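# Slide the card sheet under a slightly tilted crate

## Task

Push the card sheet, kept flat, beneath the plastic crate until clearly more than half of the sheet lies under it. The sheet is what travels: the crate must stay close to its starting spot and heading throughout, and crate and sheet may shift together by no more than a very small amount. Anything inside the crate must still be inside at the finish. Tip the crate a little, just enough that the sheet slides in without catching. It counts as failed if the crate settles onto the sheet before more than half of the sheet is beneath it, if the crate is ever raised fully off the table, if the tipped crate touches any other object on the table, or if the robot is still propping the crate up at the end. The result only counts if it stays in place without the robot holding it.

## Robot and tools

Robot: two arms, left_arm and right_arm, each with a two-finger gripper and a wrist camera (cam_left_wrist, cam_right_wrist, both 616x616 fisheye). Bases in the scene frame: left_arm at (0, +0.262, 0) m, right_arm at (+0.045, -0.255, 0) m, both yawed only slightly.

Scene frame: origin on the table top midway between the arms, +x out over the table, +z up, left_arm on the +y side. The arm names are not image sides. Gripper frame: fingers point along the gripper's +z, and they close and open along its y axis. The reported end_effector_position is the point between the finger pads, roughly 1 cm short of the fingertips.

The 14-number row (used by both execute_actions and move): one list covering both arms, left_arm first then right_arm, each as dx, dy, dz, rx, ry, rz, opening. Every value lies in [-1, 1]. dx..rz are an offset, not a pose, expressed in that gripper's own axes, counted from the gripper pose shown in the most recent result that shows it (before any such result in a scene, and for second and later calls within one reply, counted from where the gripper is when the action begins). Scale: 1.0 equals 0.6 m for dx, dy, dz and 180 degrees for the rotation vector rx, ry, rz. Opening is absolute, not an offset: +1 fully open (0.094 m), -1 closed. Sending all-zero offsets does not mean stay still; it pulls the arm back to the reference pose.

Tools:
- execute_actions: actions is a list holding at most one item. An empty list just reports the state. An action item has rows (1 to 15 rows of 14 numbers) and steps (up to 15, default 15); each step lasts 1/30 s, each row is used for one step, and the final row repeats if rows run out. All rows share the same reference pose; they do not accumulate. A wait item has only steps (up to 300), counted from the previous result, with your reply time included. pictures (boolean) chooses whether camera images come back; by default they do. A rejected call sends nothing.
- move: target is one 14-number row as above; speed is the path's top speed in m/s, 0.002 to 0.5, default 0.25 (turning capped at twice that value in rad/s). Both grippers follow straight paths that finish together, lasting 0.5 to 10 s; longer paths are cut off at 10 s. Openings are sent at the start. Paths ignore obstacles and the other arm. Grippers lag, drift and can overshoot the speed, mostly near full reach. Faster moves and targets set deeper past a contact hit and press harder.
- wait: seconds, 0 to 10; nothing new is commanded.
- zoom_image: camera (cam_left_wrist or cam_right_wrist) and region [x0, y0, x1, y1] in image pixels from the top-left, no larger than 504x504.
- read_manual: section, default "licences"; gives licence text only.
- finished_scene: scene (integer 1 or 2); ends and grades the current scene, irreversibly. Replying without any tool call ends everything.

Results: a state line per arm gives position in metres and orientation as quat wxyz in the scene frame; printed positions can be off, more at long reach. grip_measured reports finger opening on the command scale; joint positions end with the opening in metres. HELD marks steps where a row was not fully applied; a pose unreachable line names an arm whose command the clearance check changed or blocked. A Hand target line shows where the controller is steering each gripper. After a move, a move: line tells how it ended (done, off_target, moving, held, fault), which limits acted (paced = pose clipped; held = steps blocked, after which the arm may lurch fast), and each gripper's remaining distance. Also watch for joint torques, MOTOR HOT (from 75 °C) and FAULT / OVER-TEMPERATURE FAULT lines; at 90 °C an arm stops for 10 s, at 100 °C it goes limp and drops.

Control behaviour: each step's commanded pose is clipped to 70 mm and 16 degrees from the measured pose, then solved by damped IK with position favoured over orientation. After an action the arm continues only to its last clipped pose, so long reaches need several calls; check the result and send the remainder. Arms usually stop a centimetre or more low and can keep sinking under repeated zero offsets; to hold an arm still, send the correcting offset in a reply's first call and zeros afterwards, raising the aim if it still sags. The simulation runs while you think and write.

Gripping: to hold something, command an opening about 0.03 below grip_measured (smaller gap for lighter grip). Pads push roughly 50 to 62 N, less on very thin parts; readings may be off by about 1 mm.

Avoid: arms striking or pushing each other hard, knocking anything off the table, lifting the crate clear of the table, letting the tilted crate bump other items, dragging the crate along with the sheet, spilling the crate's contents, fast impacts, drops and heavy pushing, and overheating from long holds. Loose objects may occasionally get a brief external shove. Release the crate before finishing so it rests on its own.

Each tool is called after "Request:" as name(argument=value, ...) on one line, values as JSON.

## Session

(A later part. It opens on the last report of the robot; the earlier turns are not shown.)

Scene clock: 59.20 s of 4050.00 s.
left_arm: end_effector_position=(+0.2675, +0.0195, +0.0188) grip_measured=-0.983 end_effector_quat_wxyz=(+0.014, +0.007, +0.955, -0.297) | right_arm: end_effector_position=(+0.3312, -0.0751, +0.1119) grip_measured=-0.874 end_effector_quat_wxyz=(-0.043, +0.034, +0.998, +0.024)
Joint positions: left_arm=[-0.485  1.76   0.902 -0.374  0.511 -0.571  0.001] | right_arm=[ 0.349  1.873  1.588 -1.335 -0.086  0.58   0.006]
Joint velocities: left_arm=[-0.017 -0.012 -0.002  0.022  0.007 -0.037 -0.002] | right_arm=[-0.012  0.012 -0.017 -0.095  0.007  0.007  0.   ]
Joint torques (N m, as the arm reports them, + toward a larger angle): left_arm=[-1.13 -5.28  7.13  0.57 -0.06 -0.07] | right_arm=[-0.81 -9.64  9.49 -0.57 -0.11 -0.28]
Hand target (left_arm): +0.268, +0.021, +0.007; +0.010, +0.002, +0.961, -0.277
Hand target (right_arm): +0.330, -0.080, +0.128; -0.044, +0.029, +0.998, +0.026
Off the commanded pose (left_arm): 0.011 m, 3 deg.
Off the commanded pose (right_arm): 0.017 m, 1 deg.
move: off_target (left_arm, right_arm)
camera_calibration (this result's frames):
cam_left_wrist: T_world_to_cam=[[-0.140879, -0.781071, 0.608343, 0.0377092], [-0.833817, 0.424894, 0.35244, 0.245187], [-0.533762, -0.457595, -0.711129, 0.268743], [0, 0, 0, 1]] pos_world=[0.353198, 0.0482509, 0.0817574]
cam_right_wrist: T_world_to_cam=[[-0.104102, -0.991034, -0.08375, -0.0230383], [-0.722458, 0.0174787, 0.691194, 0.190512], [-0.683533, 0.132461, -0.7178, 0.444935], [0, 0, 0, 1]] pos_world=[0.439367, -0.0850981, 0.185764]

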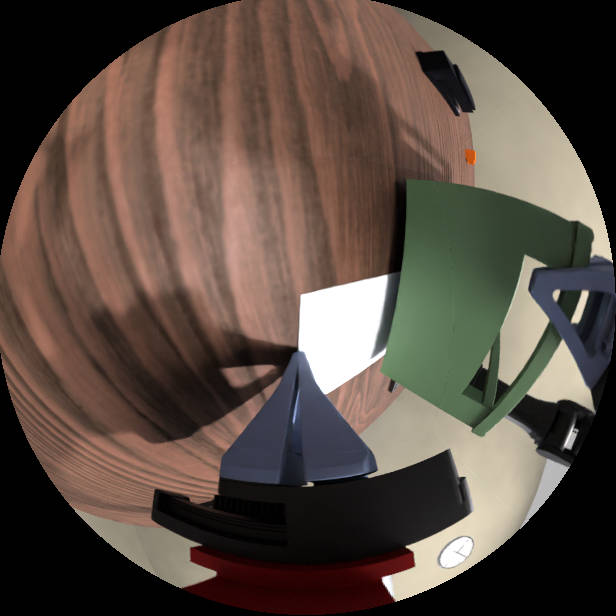

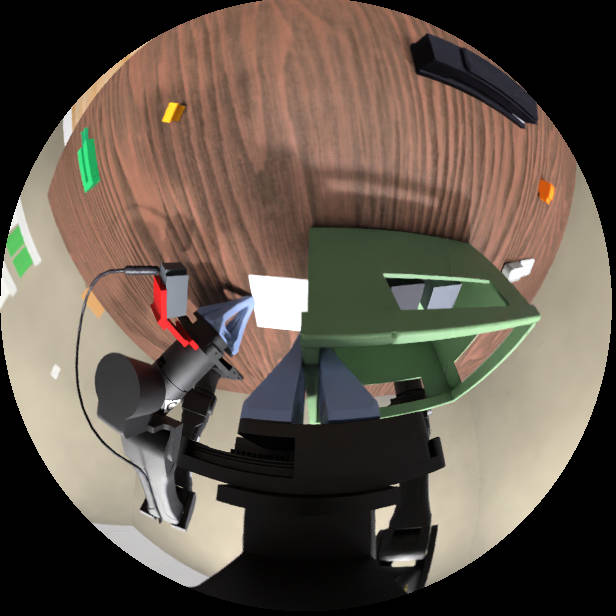

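Request:
move(target=[0,-0.056,0.053,0,0,0,-1,0,-0.005,-0.027,0,0,0,-0.92], speed=0.04)

Scene clock: 62.40 s of 4050.00 s.
left_arm: end_effector_position=(+0.2650, -0.0256, +0.0199) grip_measured=-0.983 end_effector_quat_wxyz=(+0.011, +0.011, +0.949, -0.314) | right_arm: end_effector_position=(+0.3335, -0.0746, +0.1113) grip_measured=-0.874 end_effector_quat_wxyz=(-0.042, +0.040, +0.998, +0.023)
Joint positions: left_arm=[-0.597  1.821  0.959 -0.295  0.502 -0.692  0.001] | right_arm=[ 0.349  1.88   1.595 -1.333 -0.083  0.592  0.006]
Joint velocities: left_arm=[ 0.017 -0.007 -0.007 -0.037 -0.081  0.022  0.001] | right_arm=[-0.012  0.002 -0.022  0.007 -0.051 -0.007 -0.   ]
Joint torques (N m, as the arm reports them, + toward a larger angle): left_arm=[-1.   -6.31  7.6   0.69 -0.02 -0.08] | right_arm=[-0.75 -9.73  9.62 -0.6  -0.11 -0.25]
Hand target (left_arm): +0.267, -0.026, +0.011; +0.012, +0.007, +0.954, -0.298
Hand target (right_arm): +0.332, -0.079, +0.127; -0.042, +0.034, +0.998, +0.025
Off the commanded pose (left_arm): 0.009 m, 2 deg.
Off the commanded pose (right_arm): 0.017 m, 1 deg.
move: off_target (right_arm)
camera_calibration (this result's frames):
cam_left_wrist: T_world_to_cam=[[-0.147649, -0.758346, 0.63491, 0.00329831], [-0.828631, 0.445323, 0.339201, 0.261273], [-0.539972, -0.476024, -0.694141, 0.248499], [0, 0, 0, 1]] pos_world=[0.351168, 0.0044419, 0.0817751]
cam_right_wrist: T_world_to_cam=[[-0.115715, -0.989998, -0.0807045, -0.0187079], [-0.7242, 0.0284798, 0.689002, 0.194287], [-0.679812, 0.138174, -0.720252, 0.445445], [0, 0, 0, 1]] pos_world=[0.441357, -0.0856029, 0.185459]

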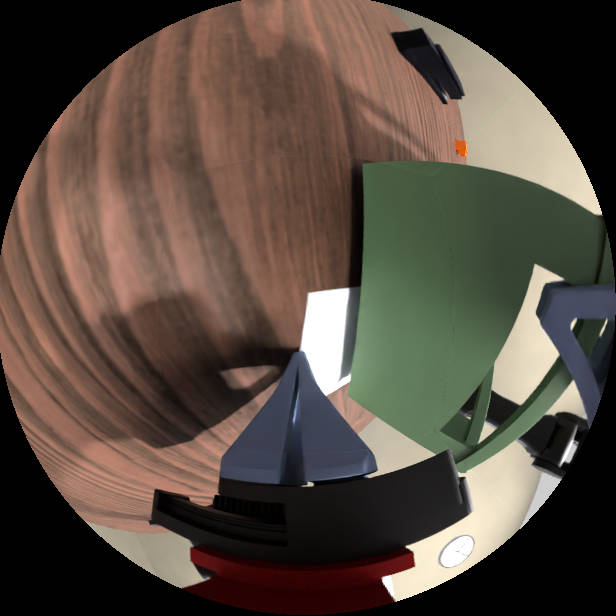

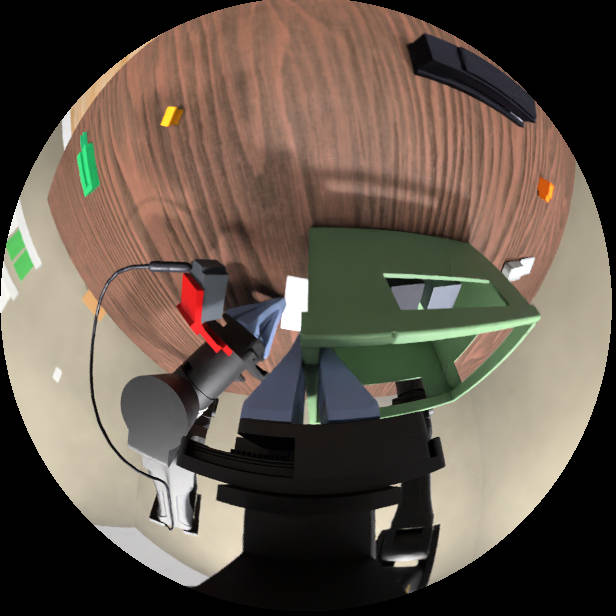

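Most of the card is under the crate. I'll retract the left arm and lower the crate.

Request:
move(target=[0,0.21,-0.05,0,0,0,-1,0,0.012,0.022,0.028,0,0,-0.92], speed=0.06)

Request:
move(target=[0,0,0,0,0,0,-1,0,0,0,0,0,0,0.6])

Request:
move(target=[0,0,0,0,0,0,-1,0,0,-0.14,0,0,0,0.6])

Scene clock: 67.03 s of 4050.00 s.
left_arm: end_effector_position=(+0.2884, +0.0610, +0.0174) grip_measured=-0.984 end_effector_quat_wxyz=(+0.059, +0.049, +0.914, -0.399) | right_arm: end_effector_position=(+0.3339, -0.0695, +0.0995) grip_measured=-0.874 end_effector_quat_wxyz=(-0.038, +0.048, +0.998, -0.013)
Joint positions: left_arm=[-0.24   1.787  0.792 -0.222  0.769 -0.288  0.001] | right_arm=[ 0.394  1.925  1.61  -1.332 -0.021  0.653  0.006]
Joint velocities: left_arm=[ 0.022 -0.002  0.012 -0.037 -0.007 -0.007  0.001] | right_arm=[ 0.007 -0.002  0.012 -0.022 -0.051 -0.022 -0.   ]
Joint torques (N m, as the arm reports them, + toward a larger angle): left_arm=[ 1.64 -5.52  1.56 -0.19 -0.91  0.21] | right_arm=[ 0.88 -7.12  7.66 -0.19  0.   -0.06]
Hand target (left_arm): +0.263, +0.094, -0.023; +0.014, +0.015, +0.949, -0.316
Hand target (right_arm): +0.333, -0.067, +0.099; -0.043, +0.038, +0.998, -0.021
Off the commanded pose (left_arm): 0.062 m, 13 deg.
Off the commanded pose (right_arm): 0.003 m, 2 deg.
move: off_target (left_arm)
camera_calibration (this result's frames):
cam_left_wrist: T_world_to_cam=[[-0.256786, -0.621448, 0.740178, 0.0953436], [-0.83463, 0.528737, 0.154369, 0.242836], [-0.487292, -0.578135, -0.654451, 0.290984], [0, 0, 0, 1]] pos_world=[0.368955, 0.0990831, 0.0823771]
cam_right_wrist: T_world_to_cam=[[-0.128163, -0.991716, -0.00863282, -0.0176537], [-0.726729, 0.0879874, 0.681266, 0.208233], [-0.674862, 0.0935867, -0.731985, 0.432882], [0, 0, 0, 1]] pos_world=[0.441202, -0.0763413, 0.174849]

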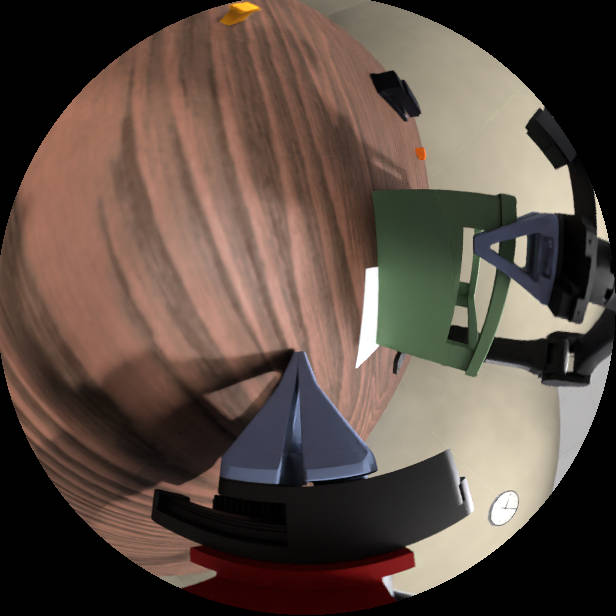

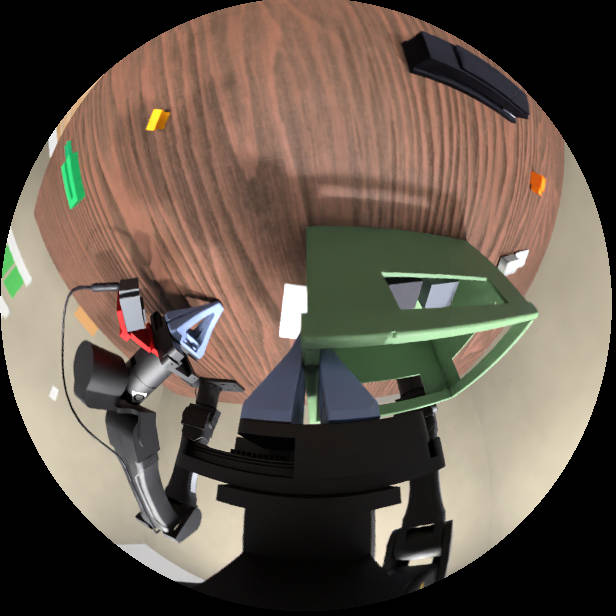

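Scene clock: 67.53 s of 4050.00 s.
left_arm: end_effector_position=(+0.2886, +0.0599, +0.0190) grip_measured=-0.984 end_effector_quat_wxyz=(+0.060, +0.051, +0.912, -0.403) | right_arm: end_effector_position=(+0.3338, -0.0694, +0.0995) grip_measured=+0.599 end_effector_quat_wxyz=(-0.038, +0.048, +0.998, -0.013)
Joint positions: left_arm=[-0.24   1.786  0.792 -0.218  0.777 -0.288  0.001] | right_arm=[ 0.394  1.925  1.61  -1.332 -0.021  0.654  0.075]
Joint velocities: left_arm=[ 0.002 -0.007 -0.007 -0.022 -0.007 -0.051 -0.   ] | right_arm=[ 0.017 -0.022  0.012 -0.037 -0.022  0.066 -0.001]
Joint torques (N m, as the arm reports them, + toward a larger angle): left_arm=[-0.01 -7.4   5.73  0.54  0.3  -0.01] | right_arm=[-0.02 -8.92  5.63  0.1  -0.05  0.  ]
Hand target (left_arm): +0.288, +0.061, +0.017; +0.059, +0.049, +0.914, -0.399
Hand target (right_arm): +0.334, -0.069, +0.100; -0.038, +0.048, +0.998, -0.013
Off the commanded pose (left_arm): 0.002 m, 1 deg.
Off the commanded pose (right_arm): 0.000 m, 0 deg.
move: done
camera_calibration (this result's frames):
cam_left_wrist: T_world_to_cam=[[-0.260693, -0.614411, 0.744674, 0.0941809], [-0.833592, 0.532349, 0.147406, 0.242972], [-0.486994, -0.582327, -0.650948, 0.291557], [0, 0, 0, 1]] pos_world=[0.369078, 0.0983018, 0.0838391]
cam_right_wrist: T_world_to_cam=[[-0.128571, -0.99166, -0.00889915, -0.0174345], [-0.726562, 0.0880852, 0.681431, 0.208135], [-0.674965, 0.0940781, -0.731828, 0.432906], [0, 0, 0, 1]] pos_world=[0.441177, -0.0763496, 0.174827]

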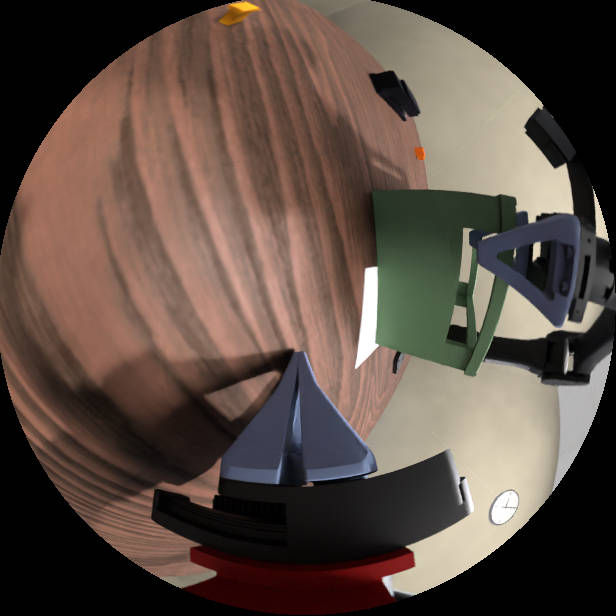

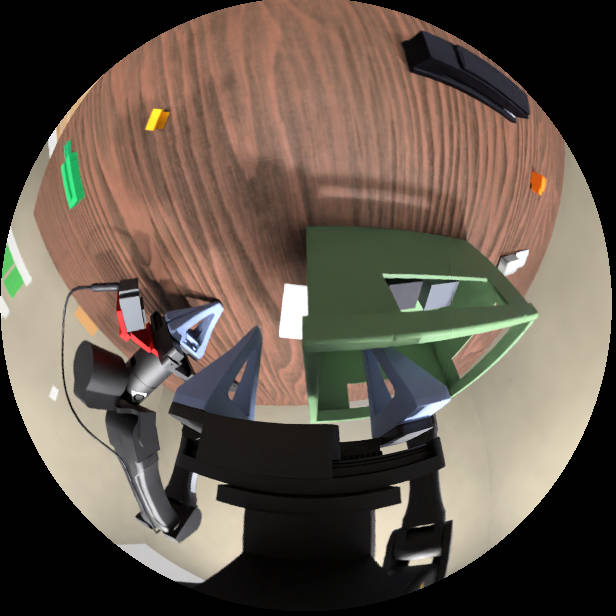

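Scene clock: 68.50 s of 4050.00 s.
left_arm: end_effector_position=(+0.2887, +0.0599, +0.0190) grip_measured=-0.984 end_effector_quat_wxyz=(+0.060, +0.051, +0.912, -0.403) | right_arm: end_effector_position=(+0.3388, -0.0663, +0.1694) grip_measured=+0.599 end_effector_quat_wxyz=(-0.016, +0.048, +0.999, +0.002)
Joint positions: left_arm=[-0.24   1.786  0.792 -0.218  0.777 -0.288  0.001] | right_arm=[ 0.394  1.913  1.874 -1.556 -0.021  0.654  0.075]
Joint velocities: left_arm=[ 0.002 -0.002 -0.017  0.007  0.007  0.066 -0.001] | right_arm=[ 0.002  0.002  0.002 -0.022 -0.022  0.051 -0.001]
Joint torques (N m, as the arm reports them, + toward a larger angle): left_arm=[-0.02 -7.46  5.73  0.57  0.37 -0.01] | right_arm=[ -0.52 -10.39   7.63   0.02  -0.06  -0.04]
Hand target (left_arm): +0.289, +0.060, +0.019; +0.060, +0.051, +0.912, -0.403
Hand target (right_arm): +0.341, -0.068, +0.182; -0.002, +0.050, +0.999, +0.012
Off the commanded pose (left_arm): 0.000 m, 0 deg.
Off the commanded pose (right_arm): 0.014 m, 3 deg.
joint sent to its limit (right arm) — the command would take joint 4 (wrist pitch) past its lower limit, so that joint was sent only as far as its limit.
move: off_target (right_arm)
camera_calibration (this result's frames):
cam_left_wrist: T_world_to_cam=[[-0.260984, -0.614047, 0.744871, 0.09416], [-0.833562, 0.532525, 0.146937, 0.243016], [-0.486889, -0.582548, -0.650828, 0.291569], [0, 0, 0, 1]] pos_world=[0.369105, 0.0982593, 0.0839157]
cam_right_wrist: T_world_to_cam=[[-0.127401, -0.990931, -0.0427261, -0.00772132], [-0.756736, 0.0692634, 0.650041, 0.178119], [-0.641186, 0.115148, -0.758697, 0.481636], [0, 0, 0, 1]] pos_world=[0.442623, -0.0754479, 0.249301]

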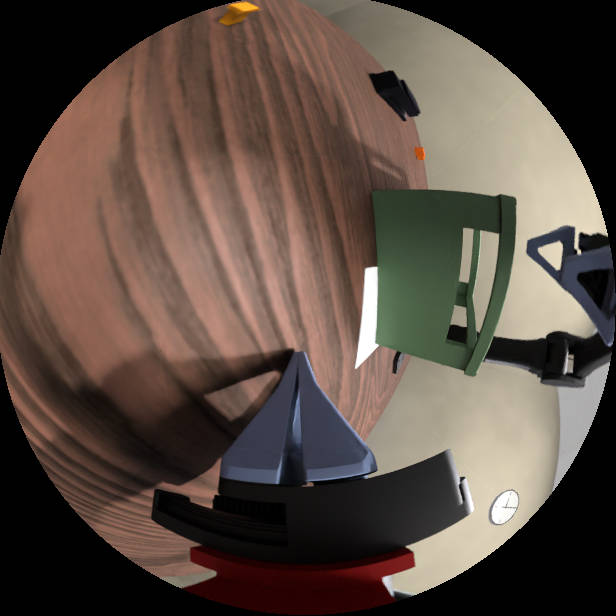

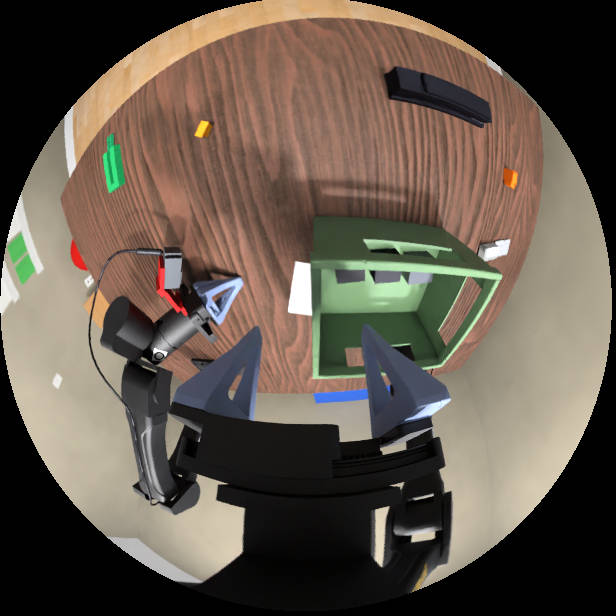

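Request:
finished_scene(scene=1)

The scene is finished: the task was done.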